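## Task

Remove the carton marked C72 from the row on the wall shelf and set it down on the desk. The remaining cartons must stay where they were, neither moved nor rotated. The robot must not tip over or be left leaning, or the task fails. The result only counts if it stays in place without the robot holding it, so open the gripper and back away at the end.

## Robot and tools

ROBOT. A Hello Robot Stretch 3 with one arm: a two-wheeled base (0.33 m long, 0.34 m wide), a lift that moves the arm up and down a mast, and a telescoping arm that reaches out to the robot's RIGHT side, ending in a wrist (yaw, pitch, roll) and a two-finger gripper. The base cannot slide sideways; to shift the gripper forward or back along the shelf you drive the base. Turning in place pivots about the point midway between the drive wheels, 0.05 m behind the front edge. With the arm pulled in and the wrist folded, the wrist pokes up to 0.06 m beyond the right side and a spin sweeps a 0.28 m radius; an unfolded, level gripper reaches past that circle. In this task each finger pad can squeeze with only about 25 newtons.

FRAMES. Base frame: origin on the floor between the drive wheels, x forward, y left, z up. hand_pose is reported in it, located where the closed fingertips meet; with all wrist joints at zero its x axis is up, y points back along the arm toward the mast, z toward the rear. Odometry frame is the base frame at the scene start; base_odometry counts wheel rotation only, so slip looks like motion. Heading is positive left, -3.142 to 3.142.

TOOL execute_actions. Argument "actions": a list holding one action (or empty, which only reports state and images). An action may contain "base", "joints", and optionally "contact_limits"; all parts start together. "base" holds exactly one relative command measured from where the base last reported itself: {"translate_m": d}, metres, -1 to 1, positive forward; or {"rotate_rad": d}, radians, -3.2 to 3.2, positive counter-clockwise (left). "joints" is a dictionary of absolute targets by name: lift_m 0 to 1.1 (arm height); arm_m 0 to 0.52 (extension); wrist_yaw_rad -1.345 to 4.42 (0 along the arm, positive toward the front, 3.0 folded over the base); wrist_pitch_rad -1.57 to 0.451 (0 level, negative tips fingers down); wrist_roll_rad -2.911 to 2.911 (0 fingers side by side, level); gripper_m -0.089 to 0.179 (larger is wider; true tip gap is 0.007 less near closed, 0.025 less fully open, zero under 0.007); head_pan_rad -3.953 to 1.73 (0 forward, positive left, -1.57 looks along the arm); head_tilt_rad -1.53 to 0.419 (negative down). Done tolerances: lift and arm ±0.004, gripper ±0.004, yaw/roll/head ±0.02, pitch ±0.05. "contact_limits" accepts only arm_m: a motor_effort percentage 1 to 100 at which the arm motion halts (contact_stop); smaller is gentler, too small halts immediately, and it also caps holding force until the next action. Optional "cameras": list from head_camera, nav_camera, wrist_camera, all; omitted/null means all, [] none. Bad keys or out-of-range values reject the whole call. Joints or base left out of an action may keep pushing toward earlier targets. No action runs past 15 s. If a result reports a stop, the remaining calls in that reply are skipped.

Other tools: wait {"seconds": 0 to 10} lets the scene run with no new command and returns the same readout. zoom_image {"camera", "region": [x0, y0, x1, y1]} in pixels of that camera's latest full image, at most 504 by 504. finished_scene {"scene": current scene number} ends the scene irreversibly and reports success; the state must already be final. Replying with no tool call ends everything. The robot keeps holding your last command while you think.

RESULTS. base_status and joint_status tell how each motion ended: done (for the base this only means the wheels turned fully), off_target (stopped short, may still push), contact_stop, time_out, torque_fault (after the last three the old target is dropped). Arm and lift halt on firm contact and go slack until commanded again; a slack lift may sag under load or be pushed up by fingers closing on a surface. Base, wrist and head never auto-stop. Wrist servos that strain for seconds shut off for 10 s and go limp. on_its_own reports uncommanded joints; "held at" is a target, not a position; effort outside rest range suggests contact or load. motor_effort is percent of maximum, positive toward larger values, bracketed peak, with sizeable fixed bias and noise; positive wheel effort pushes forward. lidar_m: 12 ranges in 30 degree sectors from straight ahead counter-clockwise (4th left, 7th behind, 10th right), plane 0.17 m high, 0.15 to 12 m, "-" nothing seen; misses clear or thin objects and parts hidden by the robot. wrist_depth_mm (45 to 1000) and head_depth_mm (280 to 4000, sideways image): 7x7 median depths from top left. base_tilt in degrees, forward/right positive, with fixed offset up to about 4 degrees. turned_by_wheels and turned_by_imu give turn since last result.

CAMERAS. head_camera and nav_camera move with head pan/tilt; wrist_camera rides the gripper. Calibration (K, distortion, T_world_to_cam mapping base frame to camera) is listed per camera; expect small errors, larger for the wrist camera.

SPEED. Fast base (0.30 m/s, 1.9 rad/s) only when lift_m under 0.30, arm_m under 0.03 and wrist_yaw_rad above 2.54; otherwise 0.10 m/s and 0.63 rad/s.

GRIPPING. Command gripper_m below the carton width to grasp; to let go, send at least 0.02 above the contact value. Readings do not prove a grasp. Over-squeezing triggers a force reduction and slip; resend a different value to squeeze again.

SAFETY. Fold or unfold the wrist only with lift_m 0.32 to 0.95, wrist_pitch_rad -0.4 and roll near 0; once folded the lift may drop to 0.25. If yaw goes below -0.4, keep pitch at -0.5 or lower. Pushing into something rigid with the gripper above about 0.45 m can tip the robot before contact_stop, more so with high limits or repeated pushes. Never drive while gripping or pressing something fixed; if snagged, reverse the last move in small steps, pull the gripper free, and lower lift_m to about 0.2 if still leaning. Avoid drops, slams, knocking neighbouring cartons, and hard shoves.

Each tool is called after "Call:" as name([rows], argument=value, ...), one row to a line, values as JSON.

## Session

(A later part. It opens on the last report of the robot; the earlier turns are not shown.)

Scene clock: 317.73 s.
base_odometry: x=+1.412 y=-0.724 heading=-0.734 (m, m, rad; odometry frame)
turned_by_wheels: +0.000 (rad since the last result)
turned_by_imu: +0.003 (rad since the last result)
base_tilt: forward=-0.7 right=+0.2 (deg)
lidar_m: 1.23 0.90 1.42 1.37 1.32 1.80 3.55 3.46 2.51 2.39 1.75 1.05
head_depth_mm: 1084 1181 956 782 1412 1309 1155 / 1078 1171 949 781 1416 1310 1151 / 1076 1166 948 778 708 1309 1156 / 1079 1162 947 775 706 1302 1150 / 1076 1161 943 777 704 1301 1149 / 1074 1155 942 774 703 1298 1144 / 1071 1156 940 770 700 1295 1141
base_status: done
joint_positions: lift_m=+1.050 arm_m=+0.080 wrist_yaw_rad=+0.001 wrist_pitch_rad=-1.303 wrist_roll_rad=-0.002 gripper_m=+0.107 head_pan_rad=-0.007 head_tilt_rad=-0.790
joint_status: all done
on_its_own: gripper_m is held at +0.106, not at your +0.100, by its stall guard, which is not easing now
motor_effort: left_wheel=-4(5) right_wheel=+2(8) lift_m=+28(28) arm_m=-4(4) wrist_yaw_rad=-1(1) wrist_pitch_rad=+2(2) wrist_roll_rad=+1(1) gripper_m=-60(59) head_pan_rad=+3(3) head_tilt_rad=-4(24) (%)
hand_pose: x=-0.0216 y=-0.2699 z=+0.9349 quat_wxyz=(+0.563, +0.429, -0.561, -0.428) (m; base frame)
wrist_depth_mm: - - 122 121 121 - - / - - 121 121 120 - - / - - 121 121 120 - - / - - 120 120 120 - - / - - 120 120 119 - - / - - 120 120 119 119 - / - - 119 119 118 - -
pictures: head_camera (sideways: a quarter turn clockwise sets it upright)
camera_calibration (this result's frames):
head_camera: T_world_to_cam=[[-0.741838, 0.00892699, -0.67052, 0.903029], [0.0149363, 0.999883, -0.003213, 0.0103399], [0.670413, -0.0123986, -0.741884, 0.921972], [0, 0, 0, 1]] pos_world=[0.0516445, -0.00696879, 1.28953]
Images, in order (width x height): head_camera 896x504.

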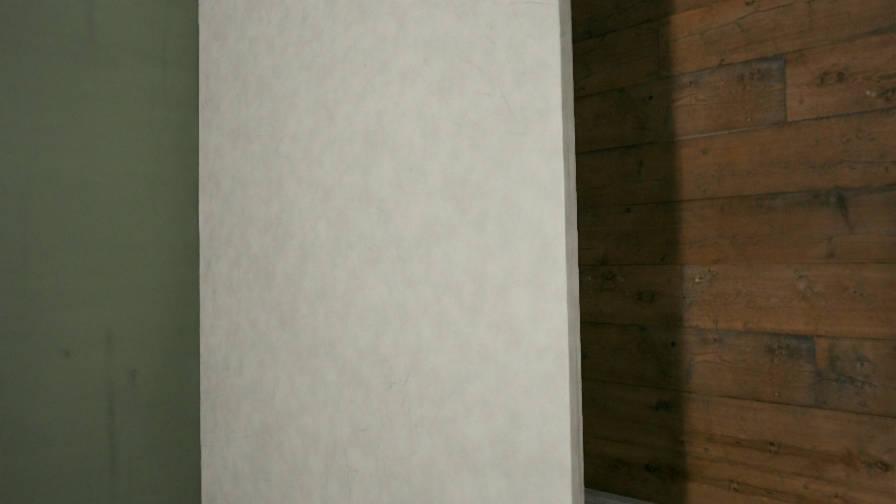

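Call:
execute_actions([
  {"base": {"rotate_rad": 1.571}, "joints": {"head_pan_rad": -1.57, "head_tilt_rad": -0.8}},
], cameras=["head_camera", "wrist_camera"])

Call:
execute_actions([
  {"joints": {"arm_m": 0.45}},
], cameras=["head_camera", "nav_camera"])

Scene clock: 326.27 s.
base_odometry: x=+1.412 y=-0.724 heading=+0.837 (m, m, rad; odometry frame)
turned_by_wheels: +1.571 (rad since the last result)
turned_by_imu: +1.570 (rad since the last result)
base_tilt: forward=-0.9 right=+0.1 (deg)
lidar_m: 1.37 1.32 1.79 3.56 3.41 2.50 2.39 1.73 1.05 1.23 0.90 1.42
head_depth_mm: - - - 782 1417 1311 1156 / - - - 792 363 319 1117 / - - - - 351 313 419 / 1080 1182 - - 351 312 417 / 1084 1169 942 756 365 318 1114 / 1082 1170 938 773 1412 1299 1148 / 1082 1169 939 774 1393 1297 1145
base_status: done
joint_positions: lift_m=+1.050 arm_m=+0.080 wrist_yaw_rad=+0.001 wrist_pitch_rad=-1.303 wrist_roll_rad=-0.002 gripper_m=+0.107 head_pan_rad=-1.563 head_tilt_rad=-0.790
joint_status: all done
on_its_own: gripper_m is held at +0.106, not at your +0.100, by its stall guard, which is not easing now
motor_effort: left_wheel=-4(10) right_wheel=+3(6) lift_m=+28(28) arm_m=-4(4) wrist_yaw_rad=-1(0) wrist_pitch_rad=+2(2) wrist_roll_rad=+1(1) gripper_m=-59(59) head_pan_rad=-4(48) head_tilt_rad=-4(3) (%)
hand_pose: x=-0.0216 y=-0.2699 z=+0.9349 quat_wxyz=(+0.563, +0.429, -0.561, -0.428) (m; base frame)
wrist_depth_mm: 391 389 122 121 121 379 384 / 389 392 121 121 121 384 378 / - - 121 121 120 - - / - - 120 120 120 - - / - - 120 120 119 - - / - - 120 119 119 119 - / - - 119 119 119 - -
pictures: head_camera (sideways: a quarter turn clockwise sets it upright), wrist_camera
camera_calibration (this result's frames):
head_camera: T_world_to_cam=[[-0.00192231, 0.741967, -0.670434, 0.898403], [0.999995, -0.000313269, -0.00321394, 0.0043322], [-0.00259466, -0.670436, -0.741963, 0.926179], [0, 0, 0, 1]] pos_world=[-0.00020205, -0.0456401, 1.28952]
wrist_camera: T_world_to_cam=[[-0.998081, -0.0583584, -0.0206934, -0.0146248], [-0.0569354, 0.996342, -0.0637284, 0.359884], [0.0243368, -0.0624279, -0.997753, 1.08075], [0, 0, 0, 1]] pos_world=[-0.0204087, -0.291952, 1.10096]
Images, in order (width x height): head_camera 896x504, wrist_camera 644x364.

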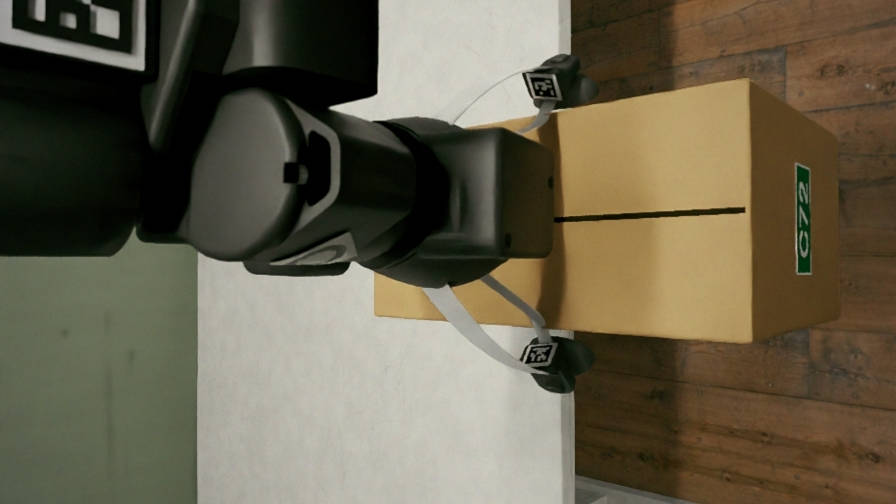

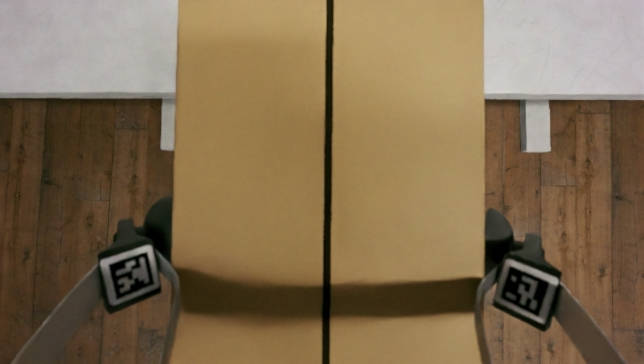

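Scene clock: 330.20 s.
base_odometry: x=+1.412 y=-0.724 heading=+0.837 (m, m, rad; odometry frame)
turned_by_wheels: +0.000 (rad since the last result)
turned_by_imu: +0.001 (rad since the last result)
base_tilt: forward=-0.8 right=+0.1 (deg)
lidar_m: 1.37 1.32 1.79 3.54 3.40 2.49 2.39 1.74 1.05 1.23 0.90 1.42
head_depth_mm: 1079 1178 954 781 1415 1311 1152 / 1079 1173 951 781 1417 1303 1147 / 1074 696 595 741 1413 1305 1149 / - 632 580 721 1407 1305 1150 / 1082 1168 913 756 1408 1304 1149 / 1081 1164 940 773 1409 1295 1148 / 1082 1170 938 771 1395 1297 1146
base_status: not commanded
joint_positions: lift_m=+1.050 arm_m=+0.450 wrist_yaw_rad=+0.001 wrist_pitch_rad=-1.303 wrist_roll_rad=-0.002 gripper_m=+0.107 head_pan_rad=-1.563 head_tilt_rad=-0.790
joint_status: all done
on_its_own: gripper_m is held at +0.106, not at your +0.100, by its stall guard, which is not easing now
motor_effort: left_wheel=-4(4) right_wheel=+3(4) lift_m=+27(27) arm_m=+5(8) wrist_yaw_rad=-1(1) wrist_pitch_rad=+2(2) wrist_roll_rad=+1(1) gripper_m=-59(59) head_pan_rad=-5(5) head_tilt_rad=-3(4) (%)
hand_pose: x=-0.0216 y=-0.6393 z=+0.9349 quat_wxyz=(+0.563, +0.429, -0.561, -0.428) (m; base frame)
wrist_depth_mm: 387 387 122 121 121 380 384 / 385 381 121 122 121 382 380 / 384 385 121 120 120 378 377 / 379 379 121 120 120 374 374 / 376 378 120 119 119 370 370 / 382 - 120 119 119 119 371 / 371 371 119 119 118 368 367
pictures: head_camera (sideways: a quarter turn clockwise sets it upright), nav_camera (sideways: a quarter turn counterclockwise sets it upright)
camera_calibration (this result's frames):
head_camera: T_world_to_cam=[[-0.00178749, 0.742104, -0.670282, 0.898205], [0.999995, -0.000495717, -0.00321559, 0.00433435], [-0.00271857, -0.670284, -0.742099, 0.926358], [0, 0, 0, 1]] pos_world=[-0.000210426, -0.0456364, 1.28951]
nav_camera: T_world_to_cam=[[-0.00366206, -0.719257, 0.694734, -0.860367], [-0.998158, -0.0394401, -0.0460938, 0.1121], [0.0605537, -0.693623, -0.717788, 0.890731], [0, 0, 0, 1]] pos_world=[0.0548062, 0.00342801, 1.24225]
Images, in order (width x height): head_camera 896x504, nav_camera 672x504.

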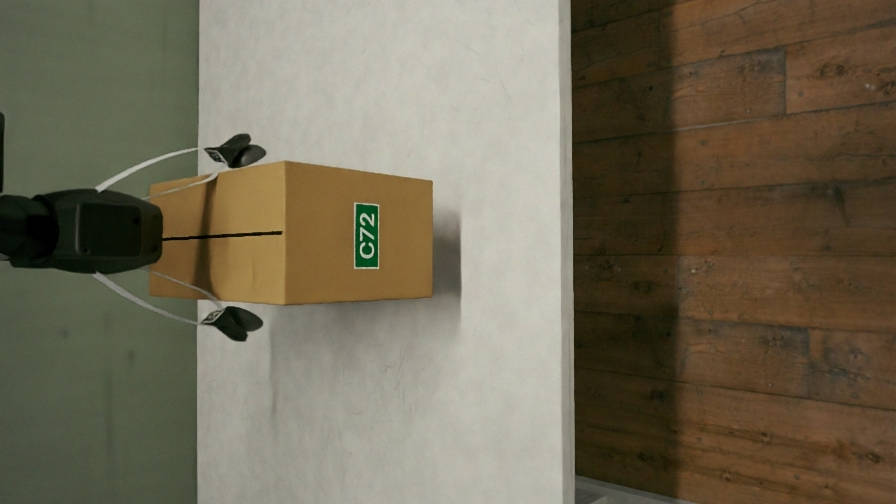

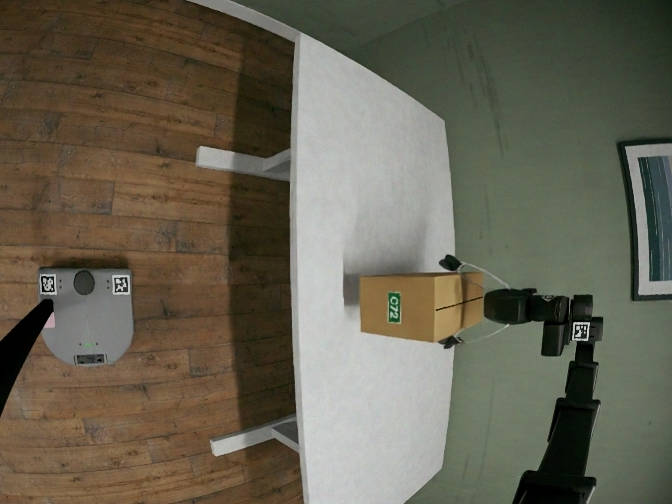

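Call:
execute_actions([
  {"joints": {"lift_m": 0.99}},
], cameras=["head_camera"])

Scene clock: 334.83 s.
base_odometry: x=+1.412 y=-0.724 heading=+0.837 (m, m, rad; odometry frame)
turned_by_wheels: +0.000 (rad since the last result)
turned_by_imu: +0.001 (rad since the last result)
base_tilt: forward=-0.9 right=+0.1 (deg)
lidar_m: 1.37 1.32 1.80 3.56 3.41 2.49 2.39 1.74 1.05 1.23 0.90 1.42
head_depth_mm: - 1153 956 783 1419 1309 1158 / 1119 1175 950 780 1416 1308 1151 / - 1172 655 725 1411 1310 1154 / 1063 723 625 702 1406 1307 1149 / 1080 1173 914 756 1405 1304 1148 / 1083 1168 940 773 1404 1302 1143 / 1081 1167 937 771 1387 1290 1139
base_status: not commanded
joint_positions: lift_m=+0.990 arm_m=+0.450 wrist_yaw_rad=+0.001 wrist_pitch_rad=-1.303 wrist_roll_rad=-0.002 gripper_m=+0.107 head_pan_rad=-1.563 head_tilt_rad=-0.790
joint_status: all done
on_its_own: gripper_m is held at +0.106, not at your +0.100, by its stall guard, which is not easing now
motor_effort: left_wheel=-4(4) right_wheel=+2(3) lift_m=+17(25) arm_m=+5(6) wrist_yaw_rad=-1(1) wrist_pitch_rad=+2(2) wrist_roll_rad=+1(1) gripper_m=-60(59) head_pan_rad=-5(4) head_tilt_rad=-3(4) (%)
hand_pose: x=-0.0216 y=-0.6393 z=+0.8755 quat_wxyz=(+0.563, +0.429, -0.561, -0.428) (m; base frame)
wrist_depth_mm: 328 330 122 122 121 325 323 / 328 325 122 121 121 321 319 / 326 326 121 120 120 319 319 / 319 319 120 120 120 314 319 / 321 317 120 120 120 314 314 / 318 - 119 119 118 119 312 / 316 313 119 119 119 308 309
pictures: head_camera (sideways: a quarter turn clockwise sets it upright)
camera_calibration (this result's frames):
head_camera: T_world_to_cam=[[-0.00178758, 0.742104, -0.670282, 0.898205], [0.999995, -0.000495597, -0.00321559, 0.00433435], [-0.00271849, -0.670284, -0.7421, 0.926358], [0, 0, 0, 1]] pos_world=[-0.000210421, -0.0456364, 1.28951]
Images, in order (width x height): head_camera 896x504.

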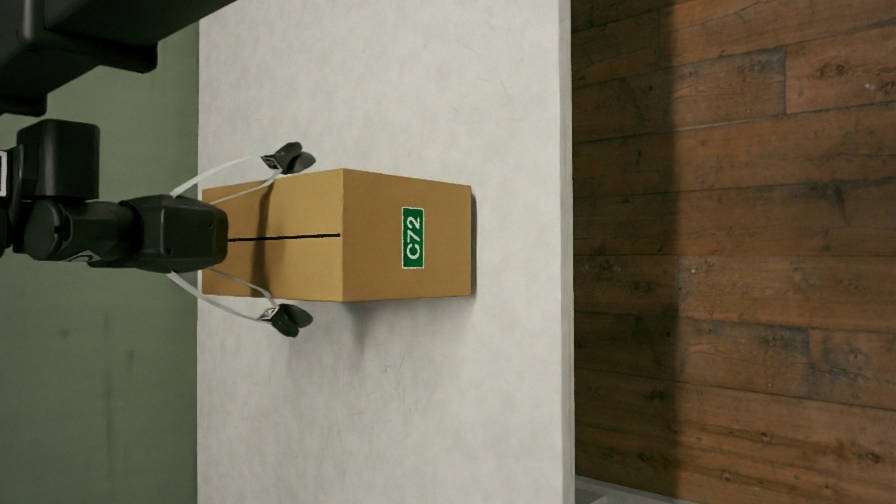

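Call:
execute_actions([
  {"joints": {"lift_m": 0.977}},
], cameras=["head_camera"])

Scene clock: 338.67 s.
base_odometry: x=+1.412 y=-0.724 heading=+0.837 (m, m, rad; odometry frame)
turned_by_wheels: +0.000 (rad since the last result)
turned_by_imu: +0.001 (rad since the last result)
base_tilt: forward=-0.8 right=+0.2 (deg)
lidar_m: 1.37 1.32 1.80 3.57 3.40 2.49 2.39 1.74 1.05 1.23 0.90 1.42
head_depth_mm: - 1135 954 781 1418 1312 1154 / 1127 1171 951 780 1419 1305 1153 / - 1172 678 726 1411 1313 1153 / 1072 747 636 701 1412 1306 1149 / 1083 1165 913 755 1411 1299 1148 / 1083 1167 940 771 1411 1297 1144 / 1083 1169 936 772 1392 1295 1146
base_status: not commanded
joint_positions: lift_m=+0.977 arm_m=+0.450 wrist_yaw_rad=+0.001 wrist_pitch_rad=-1.303 wrist_roll_rad=-0.002 gripper_m=+0.107 head_pan_rad=-1.563 head_tilt_rad=-0.790
joint_status: all done
on_its_own: gripper_m is held at +0.106, not at your +0.100, by its stall guard, which is not easing now
motor_effort: left_wheel=-4(4) right_wheel=+3(3) lift_m=+17(13) arm_m=+5(6) wrist_yaw_rad=-1(1) wrist_pitch_rad=+1(1) wrist_roll_rad=+1(1) gripper_m=-59(59) head_pan_rad=-4(4) head_tilt_rad=-4(4) (%)
hand_pose: x=-0.0216 y=-0.6393 z=+0.8625 quat_wxyz=(+0.563, +0.429, -0.561, -0.428) (m; base frame)
wrist_depth_mm: 312 312 122 121 121 310 310 / 313 312 122 122 120 311 308 / 310 309 121 121 120 305 305 / 311 306 121 120 119 304 302 / 306 305 120 119 119 300 301 / 300 - 120 119 119 119 299 / 300 299 119 119 119 298 298
pictures: head_camera (sideways: a quarter turn clockwise sets it upright)
camera_calibration (this result's frames):
head_camera: T_world_to_cam=[[-0.00178758, 0.742104, -0.670282, 0.898205], [0.999995, -0.000495597, -0.00321559, 0.00433435], [-0.00271849, -0.670284, -0.7421, 0.926358], [0, 0, 0, 1]] pos_world=[-0.000210421, -0.0456364, 1.28951]
Images, in order (width x height): head_camera 896x504.

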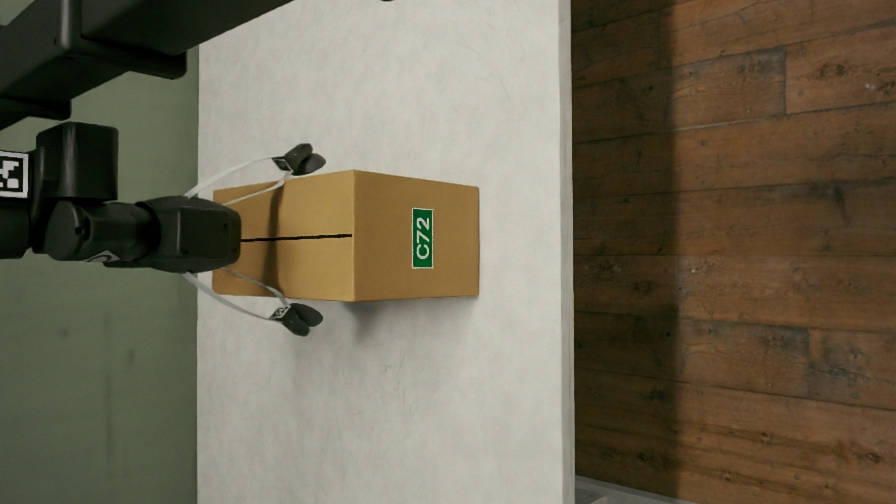

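Call:
execute_actions([
  {"joints": {"lift_m": 0.971}},
], cameras=[])

Scene clock: 341.50 s.
base_odometry: x=+1.412 y=-0.724 heading=+0.837 (m, m, rad; odometry frame)
turned_by_wheels: +0.000 (rad since the last result)
turned_by_imu: +0.001 (rad since the last result)
base_tilt: forward=-0.8 right=+0.2 (deg)
lidar_m: 1.37 1.32 1.80 3.56 3.37 2.49 2.39 1.74 1.05 1.23 0.90 1.42
head_depth_mm: - - 954 783 1419 1308 1155 / 1109 1168 950 778 1411 1308 1158 / - 1165 688 723 1415 1307 1153 / 1082 763 643 697 1413 1300 1150 / 1083 1171 912 757 1408 1296 1147 / 1085 1171 941 774 1407 1297 1144 / 1080 1167 940 771 1390 1297 1144
base_status: not commanded
joint_positions: lift_m=+0.971 arm_m=+0.450 wrist_yaw_rad=+0.001 wrist_pitch_rad=-1.302 wrist_roll_rad=-0.002 gripper_m=+0.107 head_pan_rad=-1.563 head_tilt_rad=-0.790
joint_status: all done
on_its_own: gripper_m is held at +0.106, not at your +0.100, by its stall guard, which is not easing now
motor_effort: left_wheel=-5(5) right_wheel=+4(5) lift_m=+14(18) arm_m=+6(6) wrist_yaw_rad=-1(0) wrist_pitch_rad=+2(2) wrist_roll_rad=+1(1) gripper_m=-59(59) head_pan_rad=-4(5) head_tilt_rad=-4(4) (%)
hand_pose: x=-0.0216 y=-0.6394 z=+0.8567 quat_wxyz=(+0.563, +0.429, -0.561, -0.428) (m; base frame)
wrist_depth_mm: 309 308 125 124 124 303 306 / 309 308 124 123 123 303 301 / 304 305 123 122 121 298 300 / 304 301 122 121 120 299 296 / 301 299 121 120 120 295 297 / 297 - 120 120 119 119 292 / 296 298 119 118 118 292 289
pictures: none
No camera images: the call's "cameras" was empty. Leave "cameras" out to get every camera's image.

Call:
execute_actions([
  {"joints": {"gripper_m": 0.165}},
], cameras=["head_camera", "wrist_camera"])

Call:
execute_actions([
  {"joints": {"lift_m": 1.04}},
], cameras=["head_camera", "wrist_camera"])

Scene clock: 346.47 s.
base_odometry: x=+1.412 y=-0.724 heading=+0.837 (m, m, rad; odometry frame)
turned_by_wheels: +0.000 (rad since the last result)
turned_by_imu: +0.001 (rad since the last result)
base_tilt: forward=-0.9 right=+0.2 (deg)
lidar_m: 1.37 1.32 1.80 3.55 3.39 2.50 2.39 1.74 1.05 1.23 0.90 1.42
head_depth_mm: - - 953 783 1416 1309 1156 / 1113 1174 953 779 1413 1309 1154 / - 1169 687 723 1416 1308 1153 / 1082 762 644 697 1410 1304 1152 / 1081 1169 914 756 1409 1300 1149 / 1080 1167 938 773 1404 1298 1146 / 1081 1172 937 772 1396 1299 1142
base_status: not commanded
joint_positions: lift_m=+0.971 arm_m=+0.450 wrist_yaw_rad=+0.001 wrist_pitch_rad=-1.302 wrist_roll_rad=-0.002 gripper_m=+0.155 head_pan_rad=-1.563 head_tilt_rad=-0.790
joint_status: gripper_m off_target (ended at +0.155, target +0.165)
motor_effort: left_wheel=-5(5) right_wheel=+4(4) lift_m=+14(14) arm_m=+5(5) wrist_yaw_rad=+0(1) wrist_pitch_rad=+1(1) wrist_roll_rad=+1(1) gripper_m=+100(100) head_pan_rad=-4(4) head_tilt_rad=-4(4) (%)
hand_pose: x=-0.0216 y=-0.6394 z=+0.8567 quat_wxyz=(+0.563, +0.429, -0.561, -0.428) (m; base frame)
wrist_depth_mm: 310 307 124 124 123 305 303 / 306 306 123 123 123 305 304 / 307 304 122 122 122 300 297 / 301 304 121 121 121 298 296 / 300 299 120 120 120 120 294 / 299 295 120 119 119 119 293 / 295 295 119 118 118 290 294
pictures: head_camera (sideways: a quarter turn clockwise sets it upright), wrist_camera
camera_calibration (this result's frames):
head_camera: T_world_to_cam=[[-0.0017874, 0.742104, -0.670282, 0.898205], [0.999995, -0.000495836, -0.00321559, 0.00433435], [-0.00271865, -0.670284, -0.7421, 0.926358], [0, 0, 0, 1]] pos_world=[-0.000210432, -0.0456364, 1.28951]
wrist_camera: T_world_to_cam=[[-0.998083, -0.0583291, -0.0206768, -0.0378021], [-0.0569005, 0.996326, -0.0640045, 0.723288], [0.0243342, -0.0627053, -0.997735, 0.979557], [0, 0, 0, 1]] pos_world=[-0.020411, -0.661412, 1.02285]
Images, in order (width x height): head_camera 896x504, wrist_camera 644x364.

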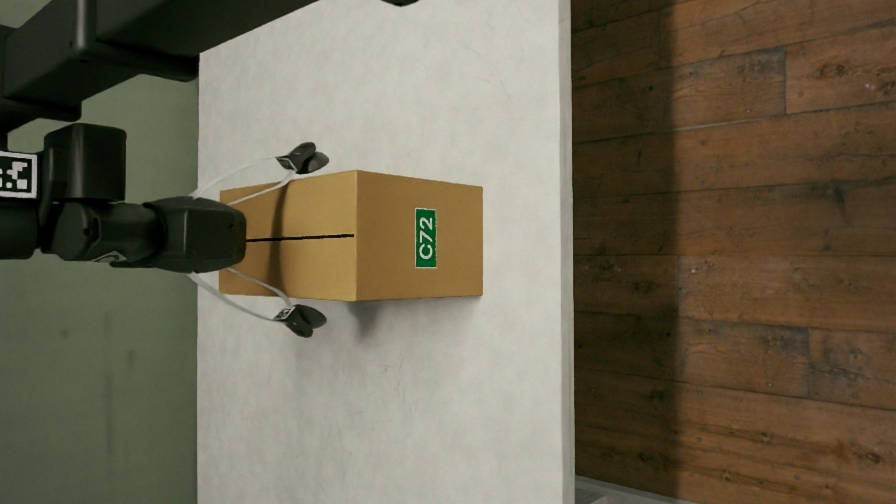

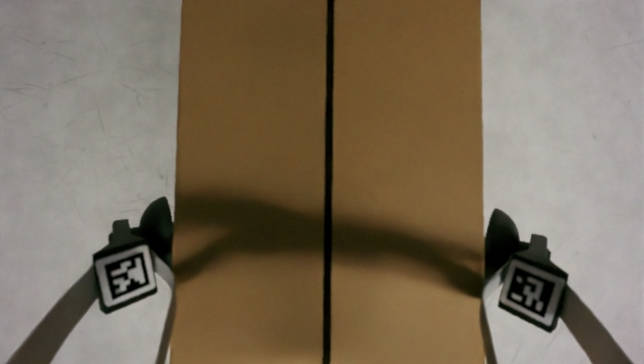

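Scene clock: 347.93 s.
base_odometry: x=+1.412 y=-0.724 heading=+0.837 (m, m, rad; odometry frame)
turned_by_wheels: +0.000 (rad since the last result)
turned_by_imu: +0.000 (rad since the last result)
base_tilt: forward=-0.8 right=+0.1 (deg)
lidar_m: 1.37 1.33 1.80 3.55 3.41 2.50 2.39 1.74 1.05 1.23 0.90 1.42
head_depth_mm: 1080 1180 954 783 1415 1313 1157 / 1080 1169 950 779 1421 1307 1155 / 1082 1169 698 723 1418 1303 1149 / - 1163 642 697 1410 1304 1150 / 1083 1179 913 755 1400 1305 1151 / 1080 1169 942 773 1404 1297 1145 / 1081 1169 938 770 1391 1293 1141
base_status: not commanded
joint_positions: lift_m=+1.040 arm_m=+0.450 wrist_yaw_rad=+0.001 wrist_pitch_rad=-1.302 wrist_roll_rad=-0.002 gripper_m=+0.165 head_pan_rad=-1.563 head_tilt_rad=-0.790
joint_status: all done
on_its_own: gripper_m moved +0.010 to your old target +0.165
motor_effort: left_wheel=-4(4) right_wheel=+3(4) lift_m=+27(30) arm_m=+6(5) wrist_yaw_rad=-1(1) wrist_pitch_rad=+1(2) wrist_roll_rad=+1(1) gripper_m=+2(100) head_pan_rad=-5(5) head_tilt_rad=-4(3) (%)
hand_pose: x=-0.0216 y=-0.6394 z=+0.9249 quat_wxyz=(+0.563, +0.429, -0.561, -0.428) (m; base frame)
wrist_depth_mm: 379 381 381 193 375 371 371 / 373 377 374 191 192 369 370 / 374 371 192 190 190 368 364 / 368 371 189 189 188 362 364 / 370 368 189 188 187 364 363 / 365 364 187 185 185 359 361 / 360 359 186 185 184 357 356
pictures: head_camera (sideways: a quarter turn clockwise sets it upright), wrist_camera
camera_calibration (this result's frames):
head_camera: T_world_to_cam=[[-0.00178758, 0.742104, -0.670282, 0.898205], [0.999995, -0.000495597, -0.00321559, 0.00433435], [-0.00271849, -0.670284, -0.7421, 0.926358], [0, 0, 0, 1]] pos_world=[-0.000210421, -0.0456364, 1.28951]
wrist_camera: T_world_to_cam=[[-0.998083, -0.0583339, -0.0206732, -0.0363997], [-0.0569036, 0.996321, -0.0640803, 0.727737], [0.0243352, -0.0627811, -0.997731, 1.04752], [0, 0, 0, 1]] pos_world=[-0.0204108, -0.661419, 1.09103]
Images, in order (width x height): head_camera 896x504, wrist_camera 644x364.

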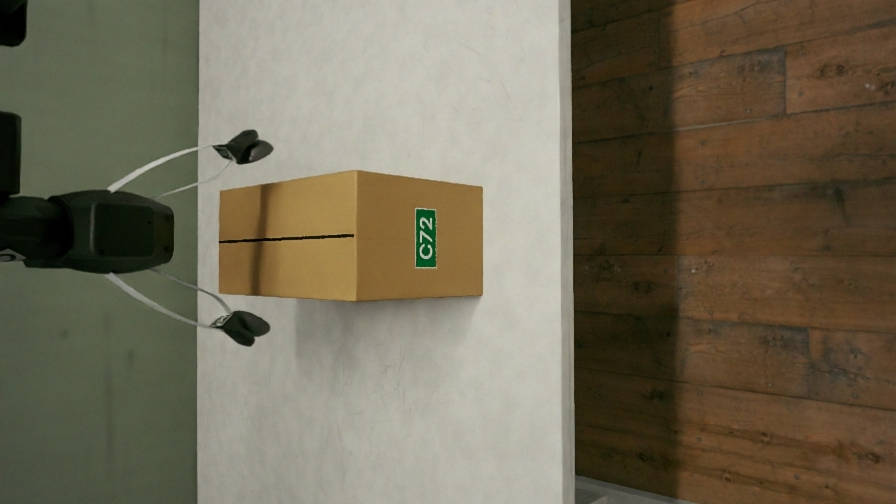

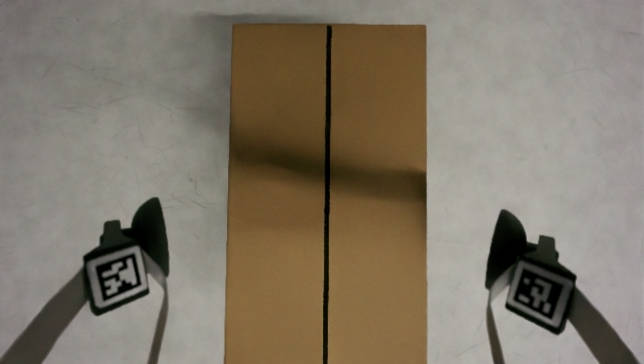

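Carton is on the desk and released. Retracting the arm to move clear.

Call:
execute_actions([
  {"joints": {"arm_m": 0.0, "lift_m": 1.06}},
], cameras=["head_camera", "nav_camera"])

Scene clock: 353.83 s.
base_odometry: x=+1.412 y=-0.724 heading=+0.837 (m, m, rad; odometry frame)
turned_by_wheels: +0.000 (rad since the last result)
turned_by_imu: +0.002 (rad since the last result)
base_tilt: forward=-0.9 right=+0.0 (deg)
lidar_m: 1.37 1.32 1.79 3.55 3.40 2.49 2.39 1.74 1.05 1.23 0.90 1.41
head_depth_mm: - - - - - 1258 1155 / - - - - - - 1155 / - - - - - - 1153 / 1084 1170 664 - - 1302 1149 / 1083 1168 913 754 703 1302 1149 / 1085 1165 941 772 1404 1251 1148 / 1084 1170 937 771 1394 1292 1143
base_status: not commanded
joint_positions: lift_m=+1.060 arm_m=+0.001 wrist_yaw_rad=+0.001 wrist_pitch_rad=-1.302 wrist_roll_rad=-0.002 gripper_m=+0.165 head_pan_rad=-1.563 head_tilt_rad=-0.790
joint_status: all done
joint sent to its limit — the command would take arm_m past its lower limit, so that joint was sent only as far as its limit.
motor_effort: left_wheel=-4(5) right_wheel=+3(3) lift_m=+27(26) arm_m=-3(5) wrist_yaw_rad=+0(1) wrist_pitch_rad=+1(1) wrist_roll_rad=+1(1) gripper_m=+2(2) head_pan_rad=-4(5) head_tilt_rad=-5(4) (%)
hand_pose: x=-0.0216 y=-0.1911 z=+0.9449 quat_wxyz=(+0.563, +0.429, -0.561, -0.428) (m; base frame)
wrist_depth_mm: 404 403 397 400 396 399 396 / - - - - - - - / - - - - - - - / - - - - - - - / - - - - - - - / - - - - - - - / - - - - - - -
pictures: head_camera (sideways: a quarter turn clockwise sets it upright), nav_camera (sideways: a quarter turn counterclockwise sets it upright)
camera_calibration (this result's frames):
head_camera: T_world_to_cam=[[-0.00178759, 0.742106, -0.67028, 0.898202], [0.999995, -0.000495589, -0.00321561, 0.00433438], [-0.00271851, -0.670282, -0.742101, 0.92636], [0, 0, 0, 1]] pos_world=[-0.000210421, -0.0456364, 1.28951]
nav_camera: T_world_to_cam=[[-0.00366196, -0.719259, 0.694732, -0.860364], [-0.998158, -0.0394401, -0.0460938, 0.112101], [0.0605537, -0.693621, -0.71779, 0.890734], [0, 0, 0, 1]] pos_world=[0.0548062, 0.00342819, 1.24225]
Images, in order (width x height): head_camera 896x504, nav_camera 672x504.

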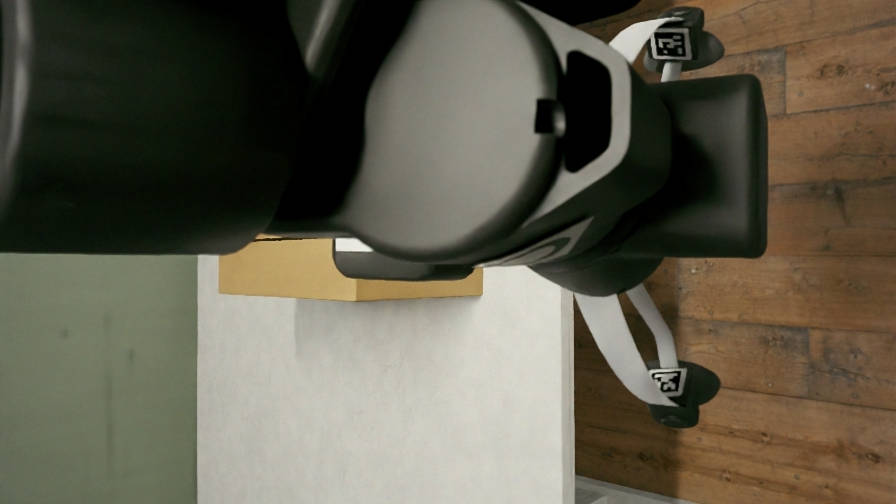

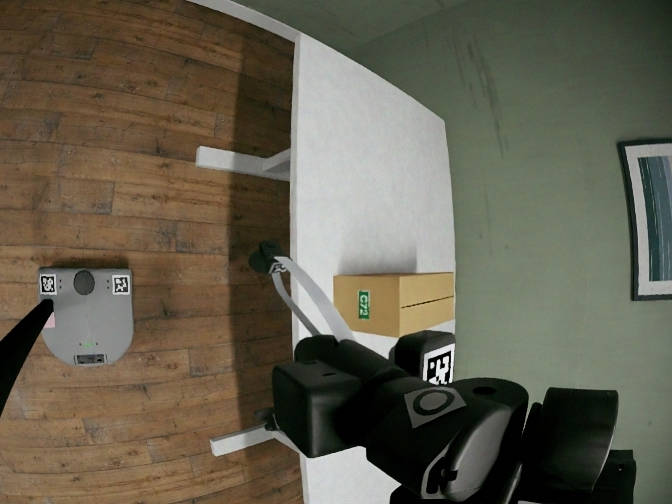

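Call:
finished_scene(scene=1)

The scene is finished: the task was done.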